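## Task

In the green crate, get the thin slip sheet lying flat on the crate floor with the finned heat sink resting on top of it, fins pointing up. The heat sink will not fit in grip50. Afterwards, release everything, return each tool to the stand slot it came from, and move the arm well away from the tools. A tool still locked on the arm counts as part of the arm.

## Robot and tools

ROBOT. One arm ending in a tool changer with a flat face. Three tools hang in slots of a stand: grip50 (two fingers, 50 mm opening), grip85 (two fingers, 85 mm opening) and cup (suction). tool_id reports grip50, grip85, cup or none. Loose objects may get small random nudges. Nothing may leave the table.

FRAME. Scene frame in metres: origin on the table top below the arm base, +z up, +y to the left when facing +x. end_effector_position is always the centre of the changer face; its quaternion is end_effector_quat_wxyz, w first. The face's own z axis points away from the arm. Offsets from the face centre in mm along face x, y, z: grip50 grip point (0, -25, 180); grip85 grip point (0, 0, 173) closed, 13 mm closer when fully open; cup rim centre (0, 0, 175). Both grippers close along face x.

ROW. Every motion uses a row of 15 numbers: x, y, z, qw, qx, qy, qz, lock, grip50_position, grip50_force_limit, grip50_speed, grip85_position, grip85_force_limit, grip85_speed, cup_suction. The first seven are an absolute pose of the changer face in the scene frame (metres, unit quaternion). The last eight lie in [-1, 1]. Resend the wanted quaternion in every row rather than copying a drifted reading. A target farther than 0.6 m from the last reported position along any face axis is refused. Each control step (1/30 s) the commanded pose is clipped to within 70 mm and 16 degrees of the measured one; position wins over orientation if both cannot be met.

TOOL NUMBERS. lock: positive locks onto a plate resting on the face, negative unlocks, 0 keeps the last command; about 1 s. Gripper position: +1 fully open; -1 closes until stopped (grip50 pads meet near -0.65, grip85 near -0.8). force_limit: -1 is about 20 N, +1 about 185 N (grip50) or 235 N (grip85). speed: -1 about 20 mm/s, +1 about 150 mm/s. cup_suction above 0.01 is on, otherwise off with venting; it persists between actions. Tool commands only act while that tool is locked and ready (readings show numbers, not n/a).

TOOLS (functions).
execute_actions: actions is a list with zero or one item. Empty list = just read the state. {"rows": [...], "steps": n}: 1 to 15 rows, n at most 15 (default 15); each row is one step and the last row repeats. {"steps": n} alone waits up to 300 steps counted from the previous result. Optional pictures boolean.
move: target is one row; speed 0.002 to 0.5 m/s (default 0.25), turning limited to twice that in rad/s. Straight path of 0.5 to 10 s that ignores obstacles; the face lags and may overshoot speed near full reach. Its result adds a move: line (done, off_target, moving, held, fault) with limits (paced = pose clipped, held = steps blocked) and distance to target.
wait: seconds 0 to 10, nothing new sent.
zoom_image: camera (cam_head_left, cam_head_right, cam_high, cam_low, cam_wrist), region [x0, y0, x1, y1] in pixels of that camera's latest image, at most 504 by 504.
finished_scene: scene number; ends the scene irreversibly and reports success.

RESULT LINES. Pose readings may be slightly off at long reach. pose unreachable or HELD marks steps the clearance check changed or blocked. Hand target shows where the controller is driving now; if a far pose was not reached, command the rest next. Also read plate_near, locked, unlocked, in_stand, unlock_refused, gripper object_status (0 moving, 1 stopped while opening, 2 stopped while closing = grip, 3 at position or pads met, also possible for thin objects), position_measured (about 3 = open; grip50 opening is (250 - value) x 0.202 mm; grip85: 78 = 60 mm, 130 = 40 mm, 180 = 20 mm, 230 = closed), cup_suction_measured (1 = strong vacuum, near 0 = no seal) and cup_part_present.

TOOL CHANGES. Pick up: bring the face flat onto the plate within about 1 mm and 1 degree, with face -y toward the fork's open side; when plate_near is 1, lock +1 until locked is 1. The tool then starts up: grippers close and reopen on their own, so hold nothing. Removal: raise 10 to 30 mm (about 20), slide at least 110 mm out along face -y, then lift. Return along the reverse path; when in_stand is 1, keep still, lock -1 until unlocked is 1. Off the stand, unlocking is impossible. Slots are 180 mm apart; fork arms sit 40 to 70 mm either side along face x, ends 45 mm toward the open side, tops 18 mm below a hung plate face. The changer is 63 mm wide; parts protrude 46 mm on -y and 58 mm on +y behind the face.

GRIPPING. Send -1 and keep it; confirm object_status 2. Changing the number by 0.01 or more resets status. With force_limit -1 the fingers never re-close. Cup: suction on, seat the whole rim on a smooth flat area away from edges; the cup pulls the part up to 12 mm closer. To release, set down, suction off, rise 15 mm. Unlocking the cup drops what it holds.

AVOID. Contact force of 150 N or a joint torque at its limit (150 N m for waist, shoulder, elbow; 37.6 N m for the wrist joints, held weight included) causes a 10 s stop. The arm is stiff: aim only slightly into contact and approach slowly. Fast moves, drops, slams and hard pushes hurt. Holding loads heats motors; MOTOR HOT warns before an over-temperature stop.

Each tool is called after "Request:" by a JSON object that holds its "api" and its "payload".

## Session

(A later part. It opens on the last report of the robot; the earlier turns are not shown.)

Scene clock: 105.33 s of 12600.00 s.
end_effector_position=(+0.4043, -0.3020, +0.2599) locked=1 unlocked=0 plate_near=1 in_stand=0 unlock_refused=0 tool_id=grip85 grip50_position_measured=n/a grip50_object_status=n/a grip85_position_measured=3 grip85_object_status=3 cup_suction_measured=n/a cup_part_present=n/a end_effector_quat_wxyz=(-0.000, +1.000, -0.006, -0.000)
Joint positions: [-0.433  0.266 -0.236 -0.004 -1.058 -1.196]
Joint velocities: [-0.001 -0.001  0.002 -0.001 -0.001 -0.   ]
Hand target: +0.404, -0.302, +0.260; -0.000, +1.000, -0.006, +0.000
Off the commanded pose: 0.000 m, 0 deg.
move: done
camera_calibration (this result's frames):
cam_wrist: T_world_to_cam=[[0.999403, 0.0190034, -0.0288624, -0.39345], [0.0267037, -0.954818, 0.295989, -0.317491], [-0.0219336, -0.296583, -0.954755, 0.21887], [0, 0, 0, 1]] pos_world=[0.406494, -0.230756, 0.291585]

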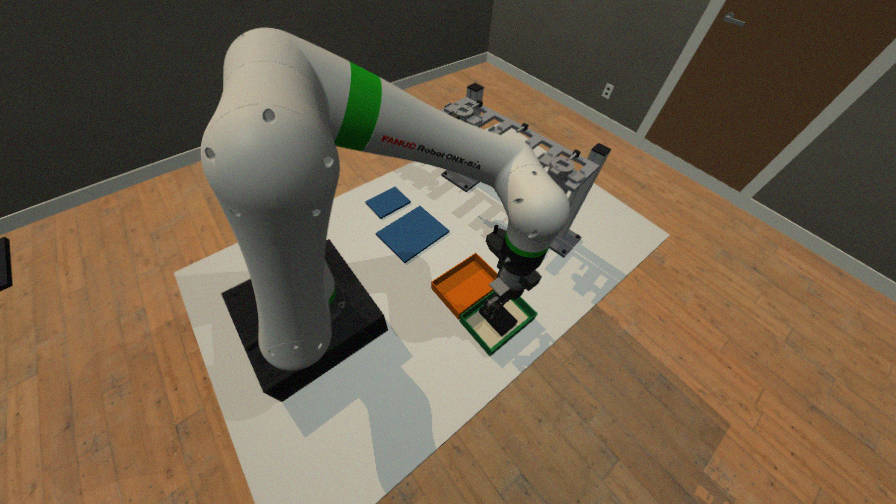

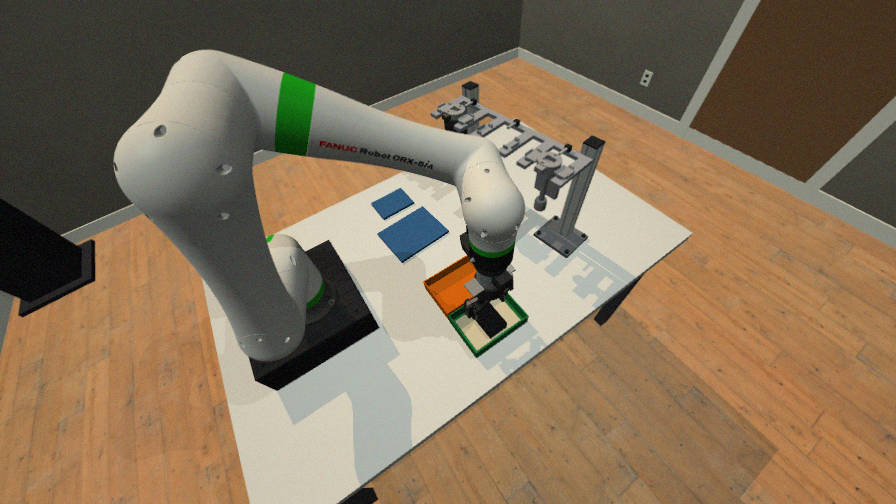

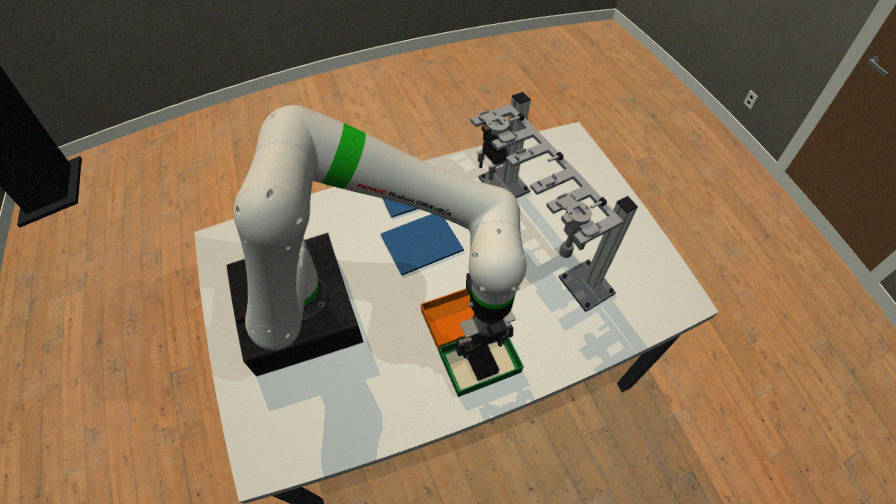

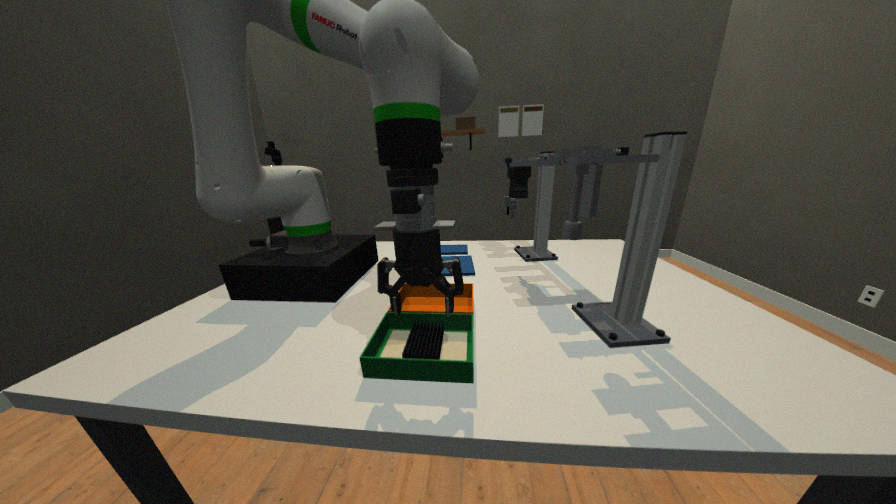

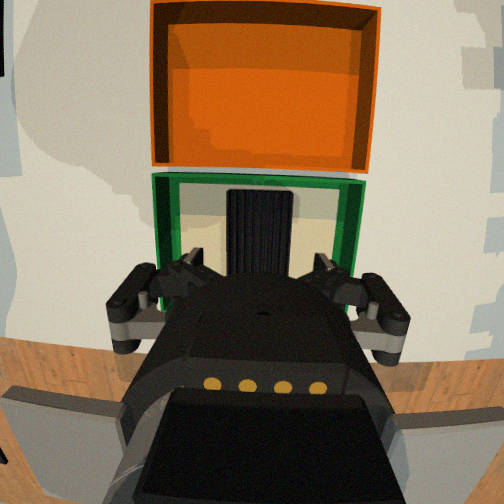

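Request:
{"api": "move", "payload": {"target": [0.45,-0.1,0.379,0,0.6639,0.7478,0,0,1,0,0,1,0,0,0], "speed": 0.4}}

Request:
{"api": "move", "payload": {"target": [0.526,-0.008,0.379,0,0.6639,0.7478,0,0,1,0,0,1,0,0,0]}}

Request:
{"api": "move", "payload": {"target": [0.675,0.0096,0.379,0,0.6639,0.7478,0,0,1,0,0,1,0,0,0], "speed": 0.12}}

Request:
{"api": "move", "payload": {"target": [0.675,0.0096,0.3588,0,0.6639,0.7478,0,0,1,0,0,1,0,0,0], "speed": 0.02}}

Request:
{"api": "execute_actions", "payload": {"actions": [{"rows":[[0.675,0.0096,0.3588,0,0.6639,0.7478,0,-1,1,0,0,1,0,0,0]]}], "pictures": false}}

Request:
{"api": "execute_actions", "payload": {"actions": [{"steps":22}], "pictures": false}}

Scene clock: 111.40 s of 12600.00 s.
end_effector_position=(+0.4508, -0.1003, +0.3791) locked=1 unlocked=0 plate_near=1 in_stand=0 unlock_refused=0 tool_id=grip85 grip50_position_measured=n/a grip50_object_status=n/a grip85_position_measured=3 grip85_object_status=3 cup_suction_measured=n/a cup_part_present=n/a end_effector_quat_wxyz=(-0.000, +0.664, +0.748, -0.001)
Joint positions: [ 0.018  0.05  -0.19   0.002 -1.322  0.051]
Joint velocities: [ 0.001 -0.     0.    -0.003 -0.     0.002]
Hand target: +0.451, -0.100, +0.379; -0.000, +0.664, +0.748, -0.001
Off the commanded pose: 0.001 m, 0 deg.
move: done
camera_calibration (this result's frames):
cam_wrist: T_world_to_cam=[[-0.149279, 0.988353, -0.0295712, 0.174975], [0.943515, 0.151326, 0.294754, -0.463304], [0.295796, 0.0160998, -0.955115, 0.281792], [0, 0, 0, 1]] pos_world=[0.379901, -0.107364, 0.410879]

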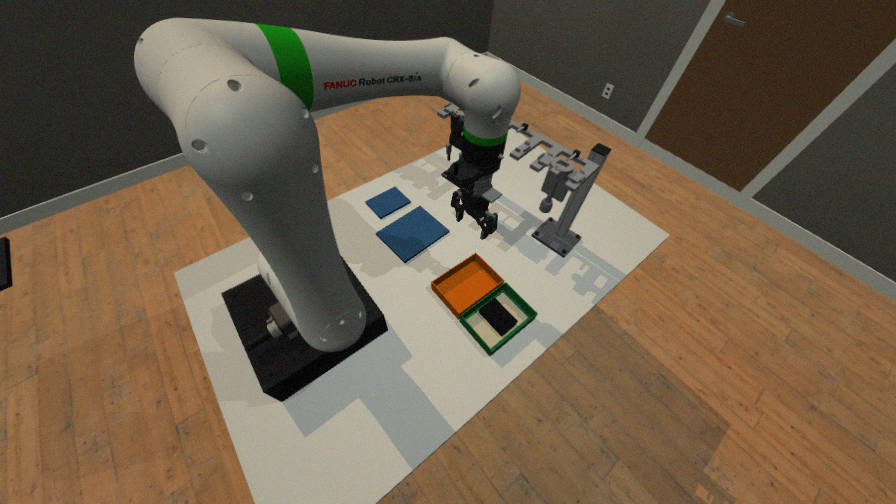

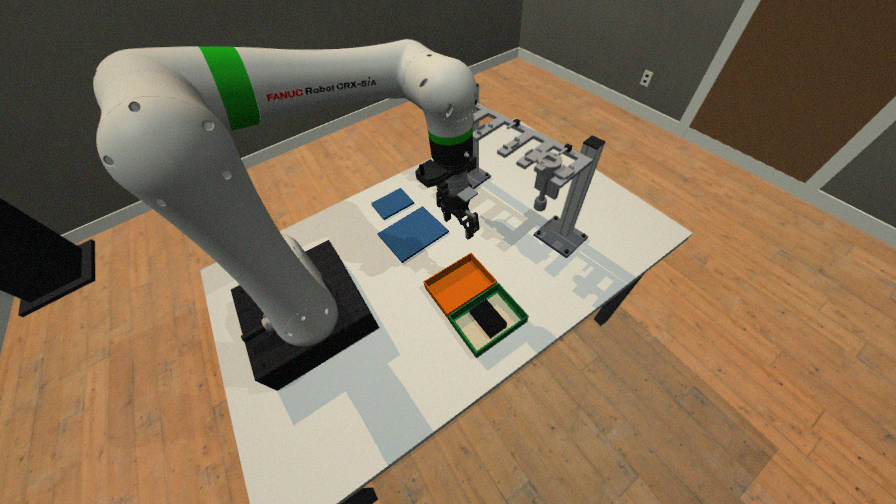

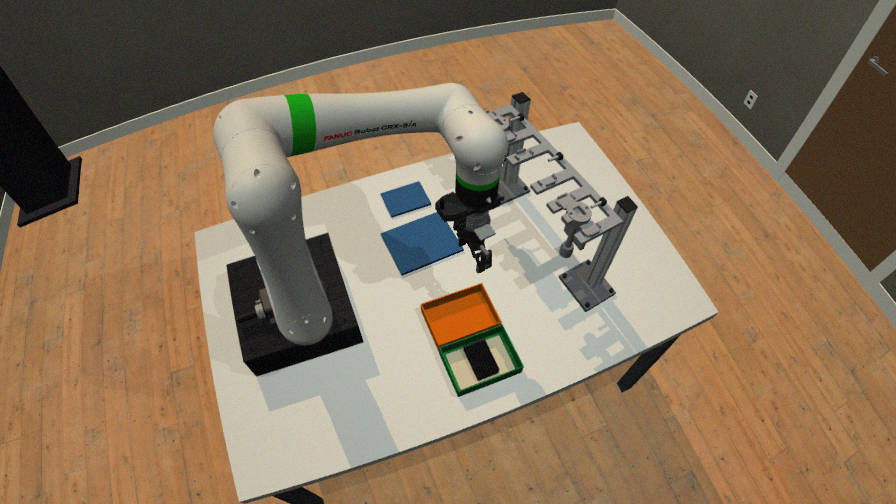

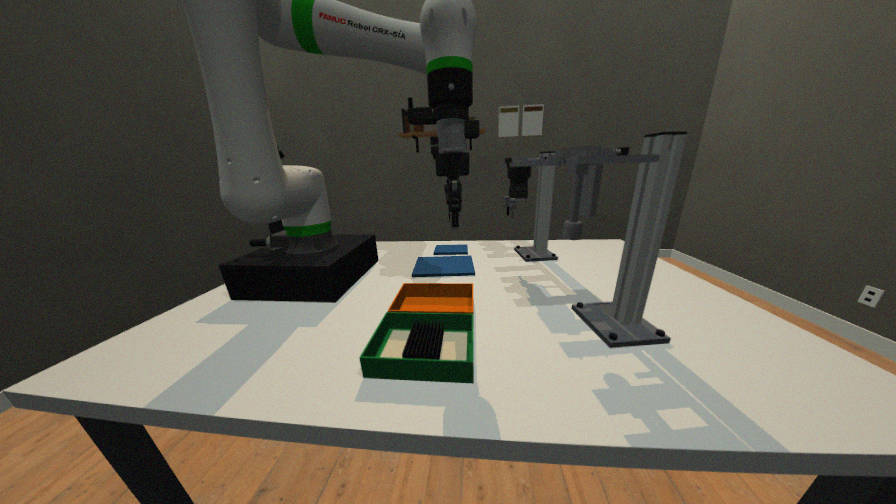

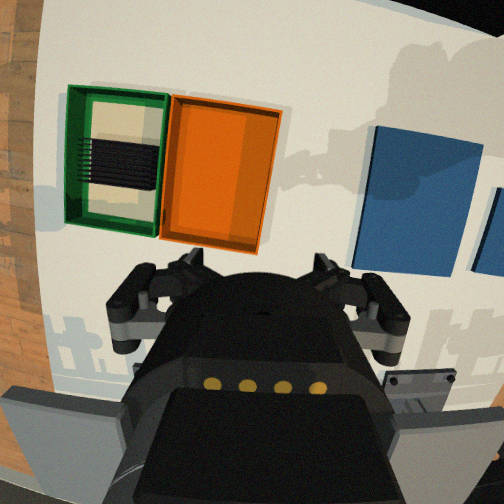

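Scene clock: 112.33 s of 12600.00 s.
end_effector_position=(+0.5262, -0.0083, +0.3788) locked=1 unlocked=0 plate_near=1 in_stand=0 unlock_refused=0 tool_id=grip85 grip50_position_measured=n/a grip50_object_status=n/a grip85_position_measured=3 grip85_object_status=3 cup_suction_measured=n/a cup_part_present=n/a end_effector_quat_wxyz=(+0.000, +0.664, +0.748, -0.000)
Joint positions: [ 0.187  0.209 -0.011  0.003 -1.342 -0.118]
Joint velocities: [ 0.     0.001  0.001  0.    -0.     0.002]
Hand target: +0.526, -0.008, +0.379; +0.000, +0.664, +0.748, -0.000
Off the commanded pose: 0.000 m, 0 deg.
move: done
camera_calibration (this result's frames):
cam_wrist: T_world_to_cam=[[-0.148585, 0.988466, -0.0292857, 0.0948119], [0.943371, 0.150564, 0.295604, -0.54848], [0.296604, 0.0162949, -0.954862, 0.257239], [0, 0, 0, 1]] pos_world=[0.455209, -0.0153287, 0.410537]

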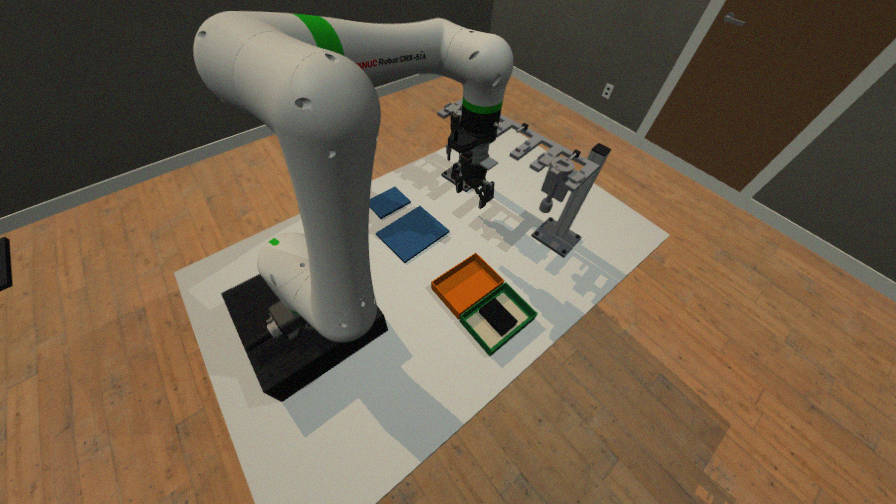

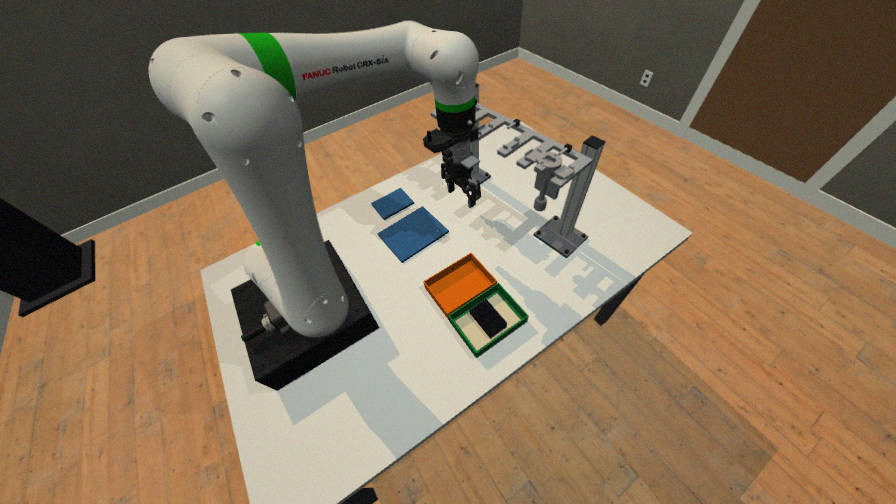

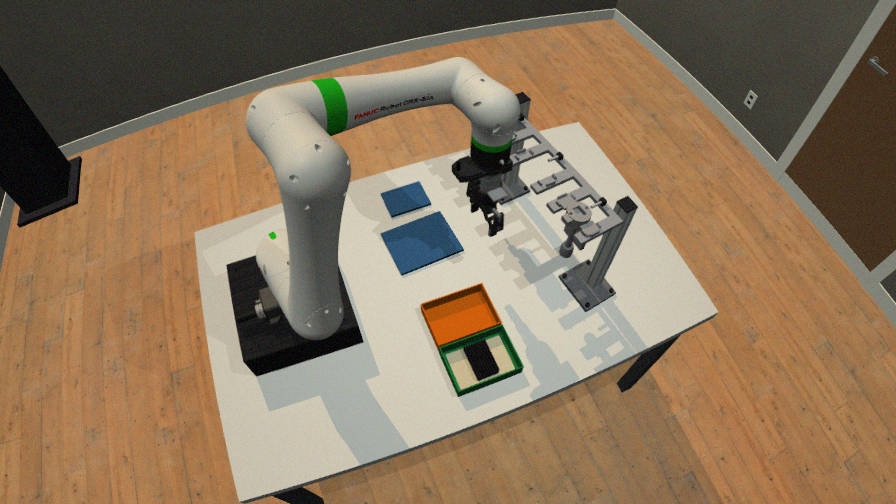

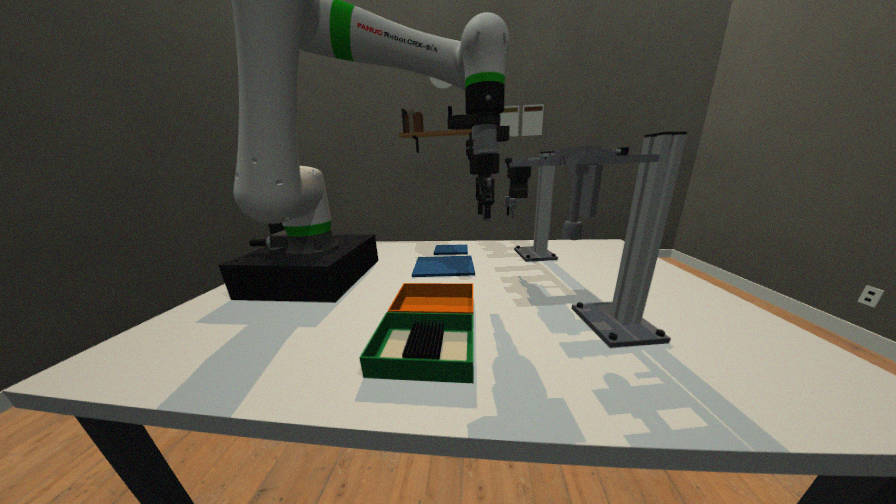

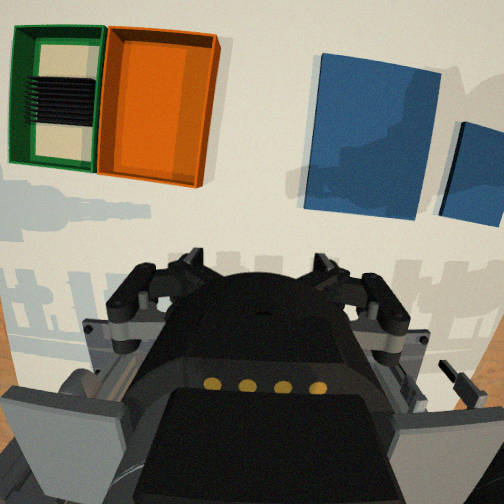

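Scene clock: 113.97 s of 12600.00 s.
end_effector_position=(+0.6752, +0.0091, +0.3786) locked=1 unlocked=0 plate_near=1 in_stand=0 unlock_refused=0 tool_id=grip85 grip50_position_measured=n/a grip50_object_status=n/a grip85_position_measured=3 grip85_object_status=3 cup_suction_measured=n/a cup_part_present=n/a end_effector_quat_wxyz=(+0.000, +0.664, +0.748, +0.000)
Joint positions: [ 0.16   0.591  0.518  0.002 -1.487 -0.09 ]
Joint velocities: [-0.001  0.002  0.003 -0.001 -0.002 -0.001]
Hand target: +0.675, +0.009, +0.379; -0.000, +0.664, +0.748, +0.000
Off the commanded pose: 0.001 m, 0 deg.
move: done
camera_calibration (this result's frames):
cam_wrist: T_world_to_cam=[[-0.148999, 0.988418, -0.0287883, 0.0997944], [0.943151, 0.150802, 0.296185, -0.691669], [0.297096, 0.0169795, -0.954697, 0.21216], [0, 0, 0, 1]] pos_world=[0.604185, 0.00206379, 0.410283]

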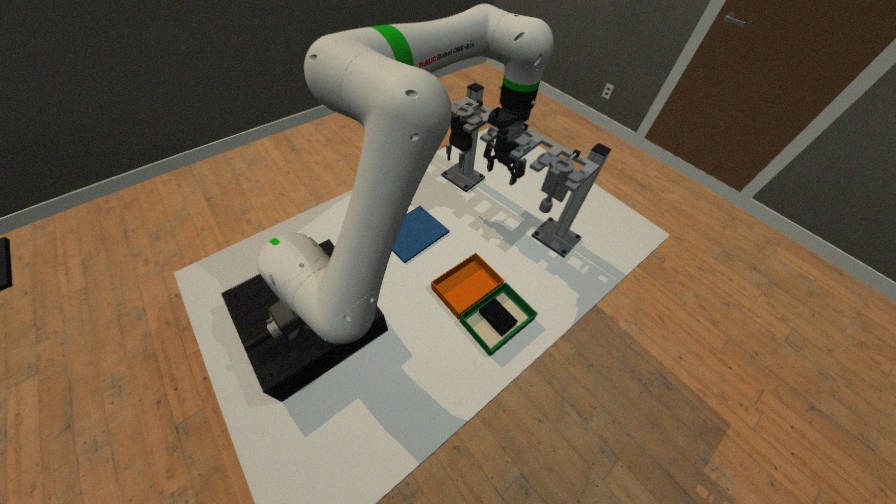

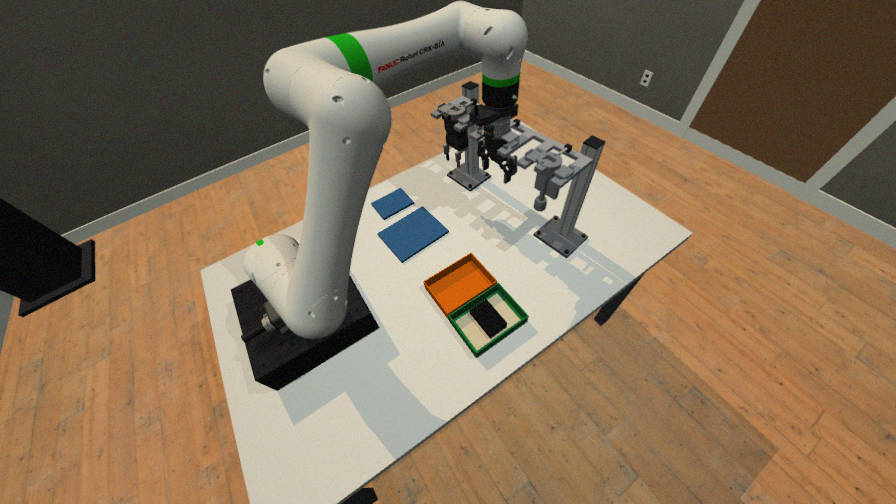

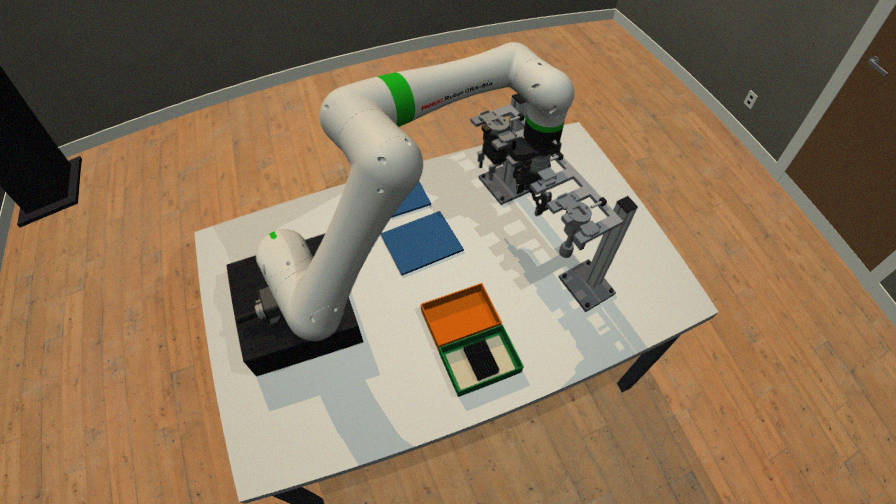

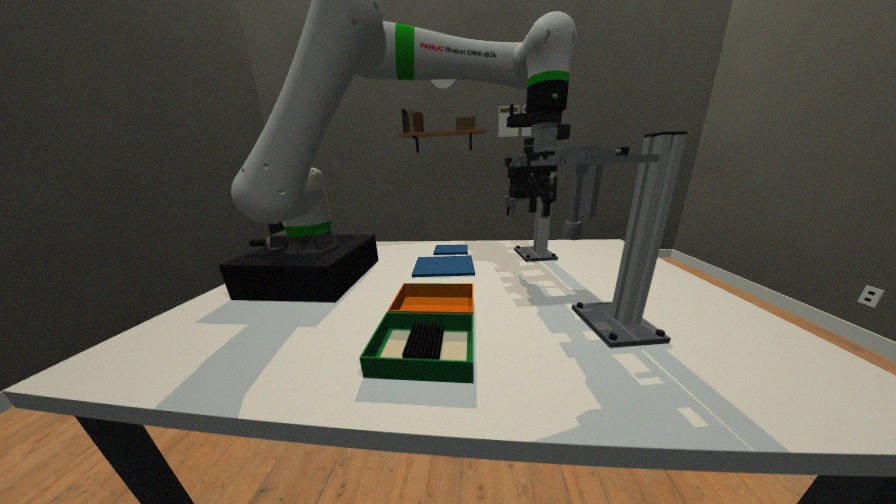

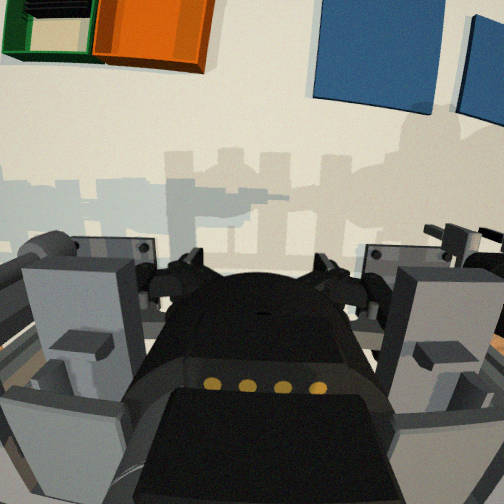

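Scene clock: 115.17 s of 12600.00 s.
end_effector_position=(+0.6750, +0.0097, +0.3589) locked=1 unlocked=0 plate_near=1 in_stand=1 unlock_refused=0 tool_id=grip85 grip50_position_measured=n/a grip50_object_status=n/a grip85_position_measured=3 grip85_object_status=3 cup_suction_measured=n/a cup_part_present=n/a end_effector_quat_wxyz=(+0.000, +0.664, +0.748, +0.000)
Joint positions: [ 0.16   0.596  0.48   0.002 -1.444 -0.091]
Joint velocities: [ 0.     0.    -0.001  0.001  0.001 -0.   ]
Hand target: +0.675, +0.010, +0.359; +0.000, +0.664, +0.748, -0.000
Off the commanded pose: 0.000 m, 0 deg.
move: done
camera_calibration (this result's frames):
cam_wrist: T_world_to_cam=[[-0.148525, 0.988491, -0.0287339, 0.0983414], [0.943199, 0.150332, 0.296271, -0.685787], [0.297181, 0.016902, -0.954672, 0.193346], [0, 0, 0, 1]] pos_world=[0.603981, 0.00261822, 0.390586]

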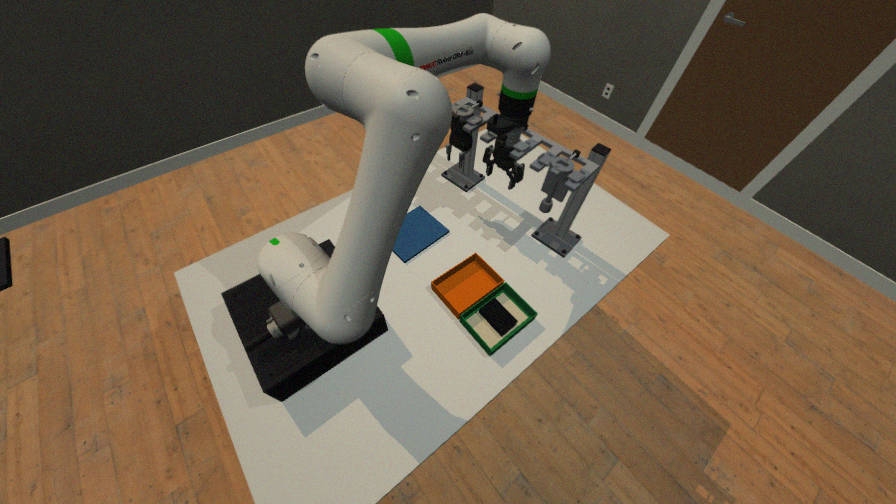

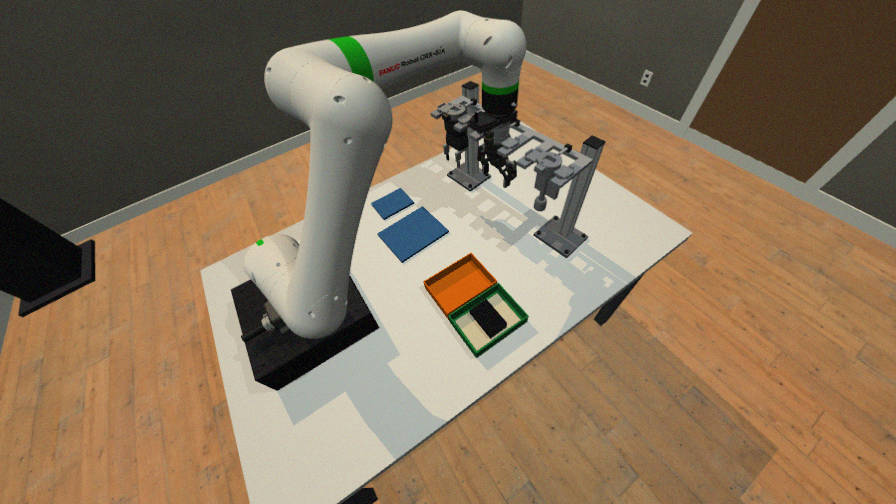

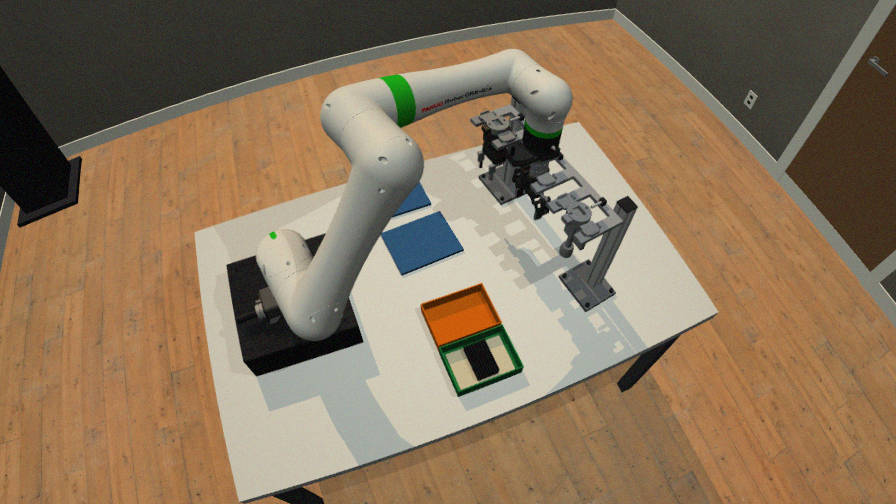

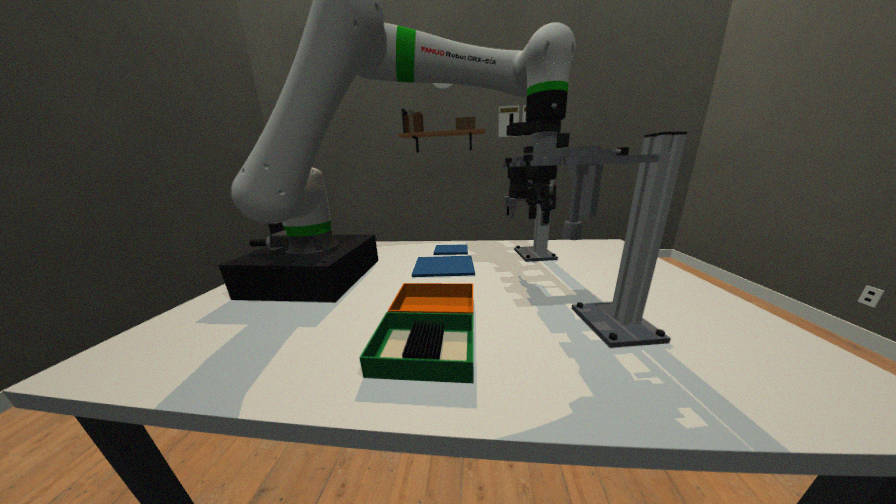

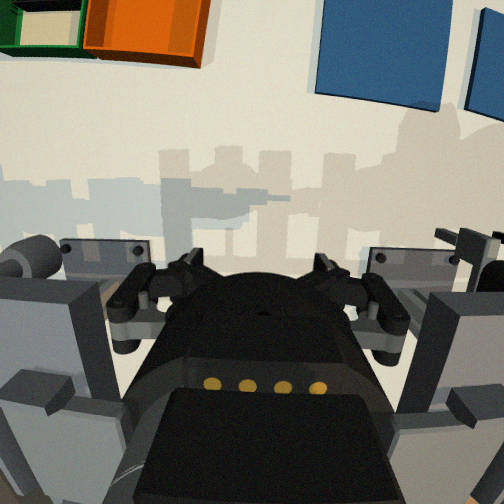

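Scene clock: 115.67 s of 12600.00 s.
end_effector_position=(+0.6750, +0.0097, +0.3587) locked=0 unlocked=0 plate_near=1 in_stand=1 unlock_refused=0 tool_id=none grip50_position_measured=n/a grip50_object_status=n/a grip85_position_measured=n/a grip85_object_status=n/a cup_suction_measured=n/a cup_part_present=n/a end_effector_quat_wxyz=(-0.000, +0.664, +0.748, -0.000)
Joint positions: [ 0.16   0.597  0.48   0.002 -1.444 -0.091]
Joint velocities: [-0.001  0.001  0.001 -0.002 -0.    -0.002]
Hand target: +0.675, +0.010, +0.359; +0.000, +0.664, +0.748, +0.000
Off the commanded pose: 0.000 m, 0 deg.
Steps of this call (steps 1 to 15: all 15 steps of this action). Readings (end_effector_position | what the end effector reports):
1: (+0.6749, +0.0097, +0.3588) | locked=1 unlocked=0 plate_near=1 in_stand=1 unlock_refused=0 tool_id=grip85 grip50_position_measured=n/a grip50_object_status=n/a grip85_position_measured=3 grip85_object_status=3 cup_suction_measured=n/a cup_part_present=n/a
2: (+0.6749, +0.0097, +0.3588) | locked=1 unlocked=0 plate_near=1 in_stand=1 unlock_refused=0 tool_id=grip85 grip50_position_measured=n/a grip50_object_status=n/a grip85_position_measured=3 grip85_object_status=3 cup_suction_measured=n/a cup_part_present=n/a
4: (+0.6749, +0.0097, +0.3588) | locked=1 unlocked=0 plate_near=1 in_stand=1 unlock_refused=0 tool_id=grip85 grip50_position_measured=n/a grip50_object_status=n/a grip85_position_measured=3 grip85_object_status=3 cup_suction_measured=n/a cup_part_present=n/a
8: (+0.6749, +0.0097, +0.3587) | locked=0 unlocked=0 plate_near=1 in_stand=1 unlock_refused=0 tool_id=none grip50_position_measured=n/a grip50_object_status=n/a grip85_position_measured=n/a grip85_object_status=n/a cup_suction_measured=n/a cup_part_present=n/a
15: the state above

Scene clock: 116.40 s of 12600.00 s.
end_effector_position=(+0.6750, +0.0097, +0.3588) locked=0 unlocked=1 plate_near=1 in_stand=1 unlock_refused=0 tool_id=none grip50_position_measured=n/a grip50_object_status=n/a grip85_position_measured=n/a grip85_object_status=n/a cup_suction_measured=n/a cup_part_present=n/a end_effector_quat_wxyz=(-0.000, +0.664, +0.748, +0.000)
Joint positions: [ 0.16   0.597  0.48   0.002 -1.444 -0.091]
Joint velocities: [ 0.001 -0.    -0.001 -0.001  0.    -0.   ]
Hand target: +0.675, +0.010, +0.359; +0.000, +0.664, +0.748, +0.000
Off the commanded pose: 0.000 m, 0 deg.
Steps of this call (steps 1 to 22: nothing new was sent). Readings (end_effector_position | what the end effector reports):
1: (+0.6750, +0.0097, +0.3587) | locked=0 unlocked=0 plate_near=1 in_stand=1 unlock_refused=0 tool_id=none grip50_position_measured=n/a grip50_object_status=n/a grip85_position_measured=n/a grip85_object_status=n/a cup_suction_measured=n/a cup_part_present=n/a
2: (+0.6750, +0.0097, +0.3587) | locked=0 unlocked=0 plate_near=1 in_stand=1 unlock_refused=0 tool_id=none grip50_position_measured=n/a grip50_object_status=n/a grip85_position_measured=n/a grip85_object_status=n/a cup_suction_measured=n/a cup_part_present=n/a
4: (+0.6750, +0.0097, +0.3587) | locked=0 unlocked=0 plate_near=1 in_stand=1 unlock_refused=0 tool_id=none grip50_position_measured=n/a grip50_object_status=n/a grip85_position_measured=n/a grip85_object_status=n/a cup_suction_measured=n/a cup_part_present=n/a
8: (+0.6750, +0.0097, +0.3588) | locked=0 unlocked=0 plate_near=1 in_stand=1 unlock_refused=0 tool_id=none grip50_position_measured=n/a grip50_object_status=n/a grip85_position_measured=n/a grip85_object_status=n/a cup_suction_measured=n/a cup_part_present=n/a
22: the state above

Request:
{"api": "move", "payload": {"target": [0.675,0.0096,0.39,0,0.6639,0.7478,0,0,1,0,0,1,0,0,0], "speed": 0.1}}

Request:
{"api": "move", "payload": {"target": [0.4,0,0.5,0,0.6639,0.7478,0,0,1,0,0,1,0,0,0], "speed": 0.4}}

Scene clock: 118.07 s of 12600.00 s.
end_effector_position=(+0.6751, +0.0094, +0.3901) locked=0 unlocked=1 plate_near=0 in_stand=0 unlock_refused=0 tool_id=none grip50_position_measured=n/a grip50_object_status=n/a grip85_position_measured=n/a grip85_object_status=n/a cup_suction_measured=n/a cup_part_present=n/a end_effector_quat_wxyz=(+0.000, +0.664, +0.748, +0.000)
Joint positions: [ 0.16   0.589  0.541  0.002 -1.513 -0.091]
Joint velocities: [ 0.001 -0.     0.001 -0.    -0.001  0.   ]
Hand target: +0.675, +0.010, +0.390; -0.000, +0.664, +0.748, +0.000
Off the commanded pose: 0.000 m, 0 deg.
move: done
camera_calibration (this result's frames):
cam_wrist: T_world_to_cam=[[-0.148552, 0.98848, -0.028985, 0.0996034], [0.943199, 0.150433, 0.29622, -0.695123], [0.297168, 0.0166653, -0.95468, 0.223063], [0, 0, 0, 1]] pos_world=[0.604148, 0.00239583, 0.42175]

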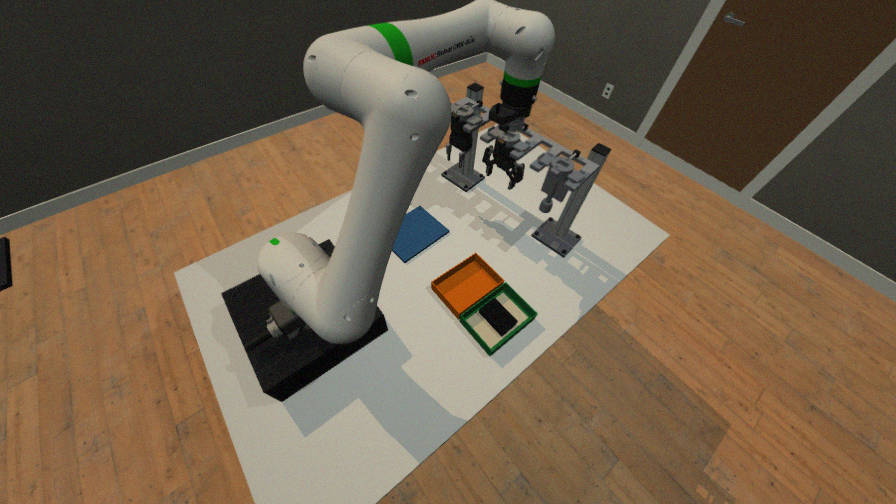

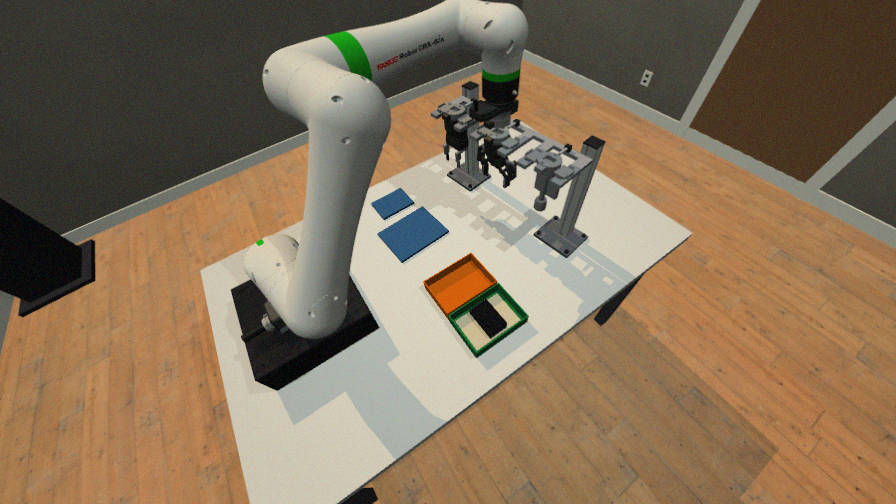

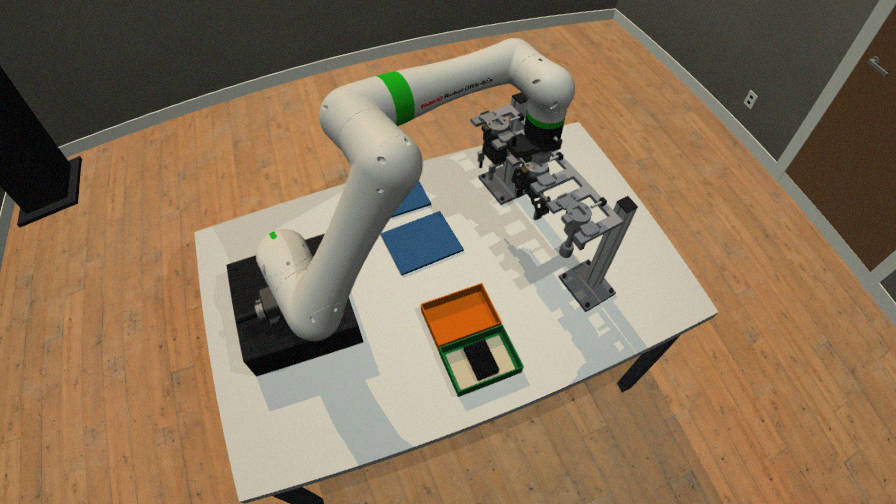

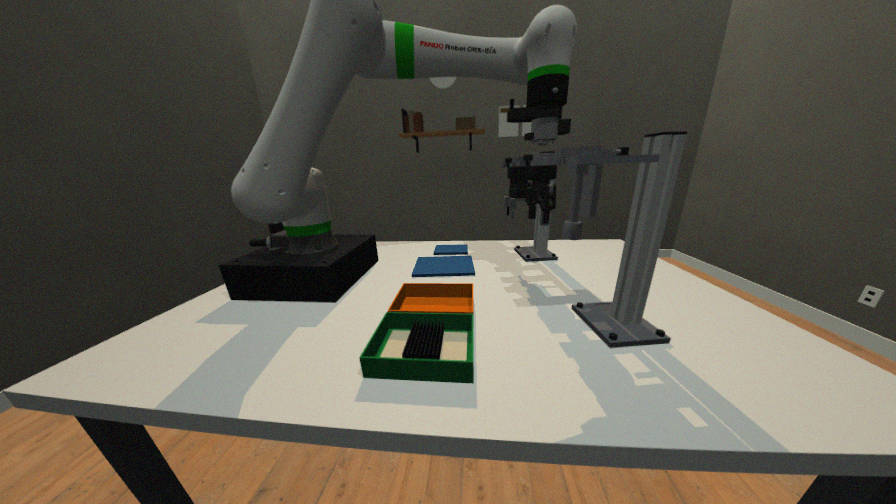

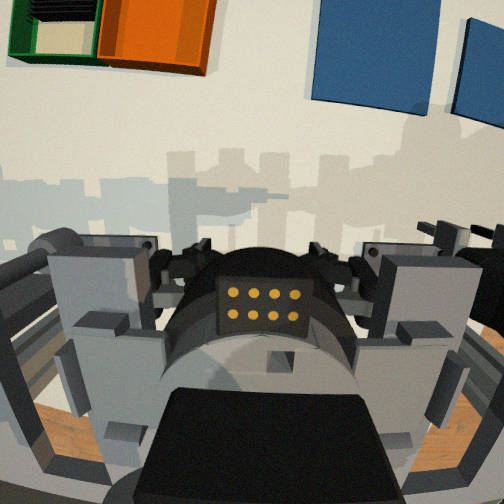

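Scene clock: 119.50 s of 12600.00 s.
end_effector_position=(+0.4003, +0.0010, +0.5007) locked=0 unlocked=1 plate_near=0 in_stand=0 unlock_refused=0 tool_id=none grip50_position_measured=n/a grip50_object_status=n/a grip85_position_measured=n/a grip85_object_status=n/a cup_suction_measured=n/a cup_part_present=n/a end_effector_quat_wxyz=(+0.000, +0.664, +0.748, -0.000)
Joint positions: [ 0.29  -0.141 -0.089  0.004 -1.613 -0.22 ]
Joint velocities: [ 0.    -0.001 -0.001  0.001 -0.001  0.   ]
Hand target: +0.400, +0.001, +0.501; +0.000, +0.664, +0.748, -0.000
Off the commanded pose: 0.001 m, 0 deg.
move: done; limits=paced
camera_calibration (this result's frames):
cam_wrist: T_world_to_cam=[[-0.148881, 0.988423, -0.0292454, 0.0705984], [0.943293, 0.150833, 0.295716, -0.46715], [0.296704, 0.0164394, -0.954828, 0.410751], [0, 0, 0, 1]] pos_world=[0.329299, -0.00607211, 0.532405]

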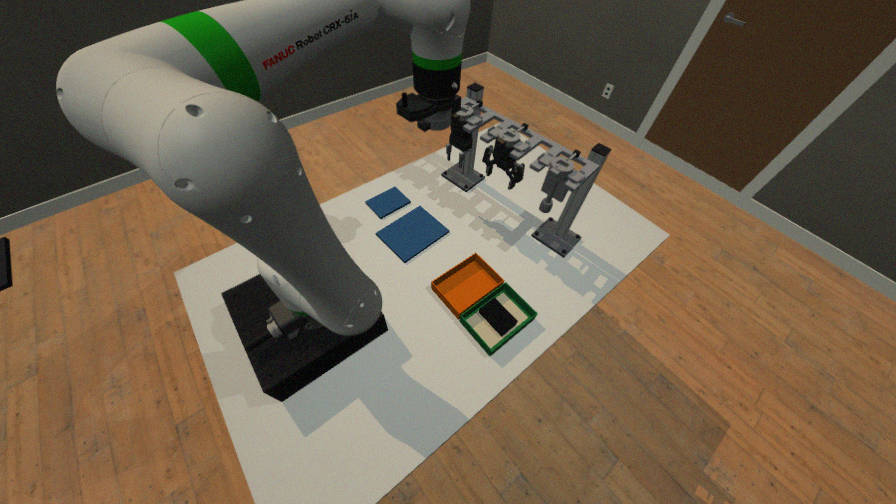

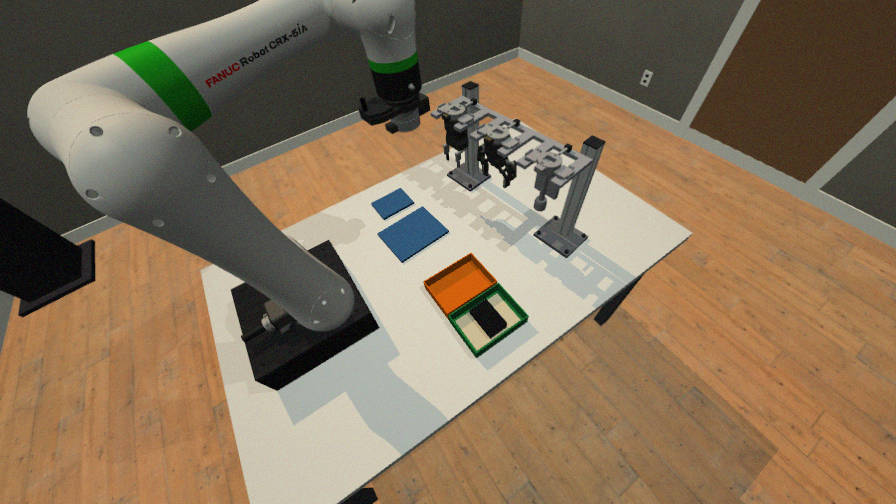

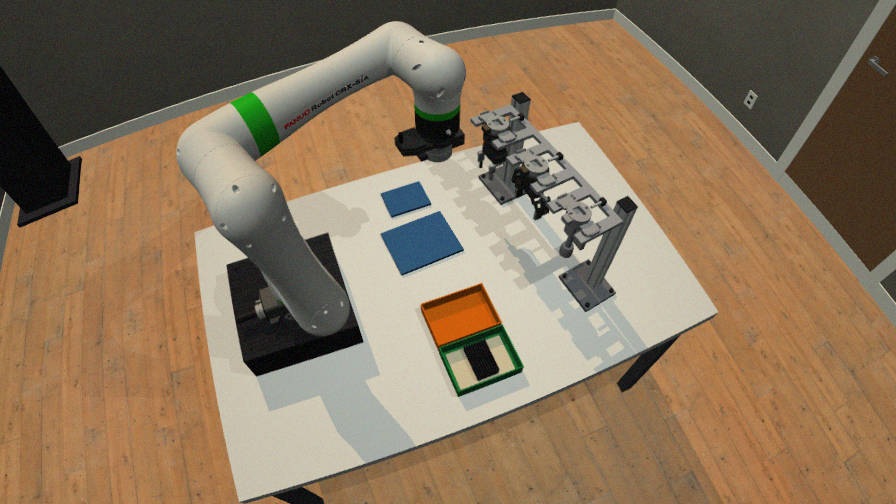

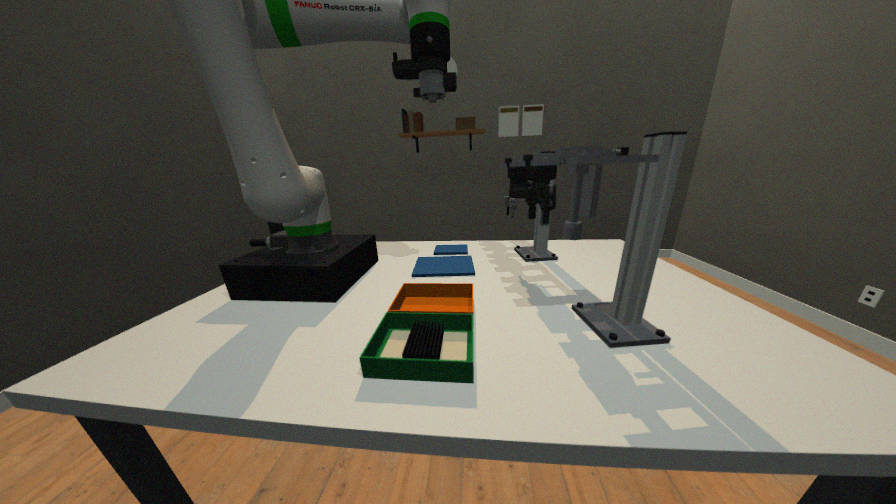

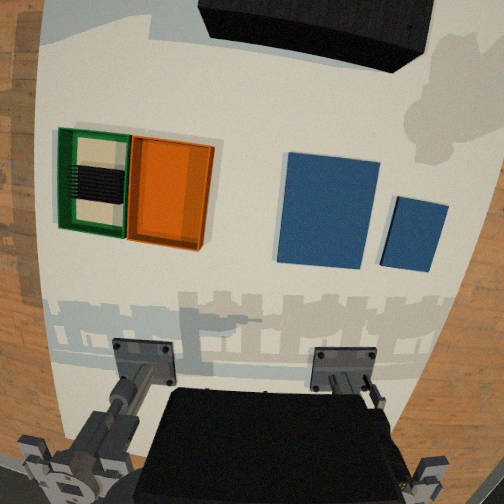

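Request:
{"api": "finished_scene", "payload": {"scene": 2}}

The scene is finished: the task was done.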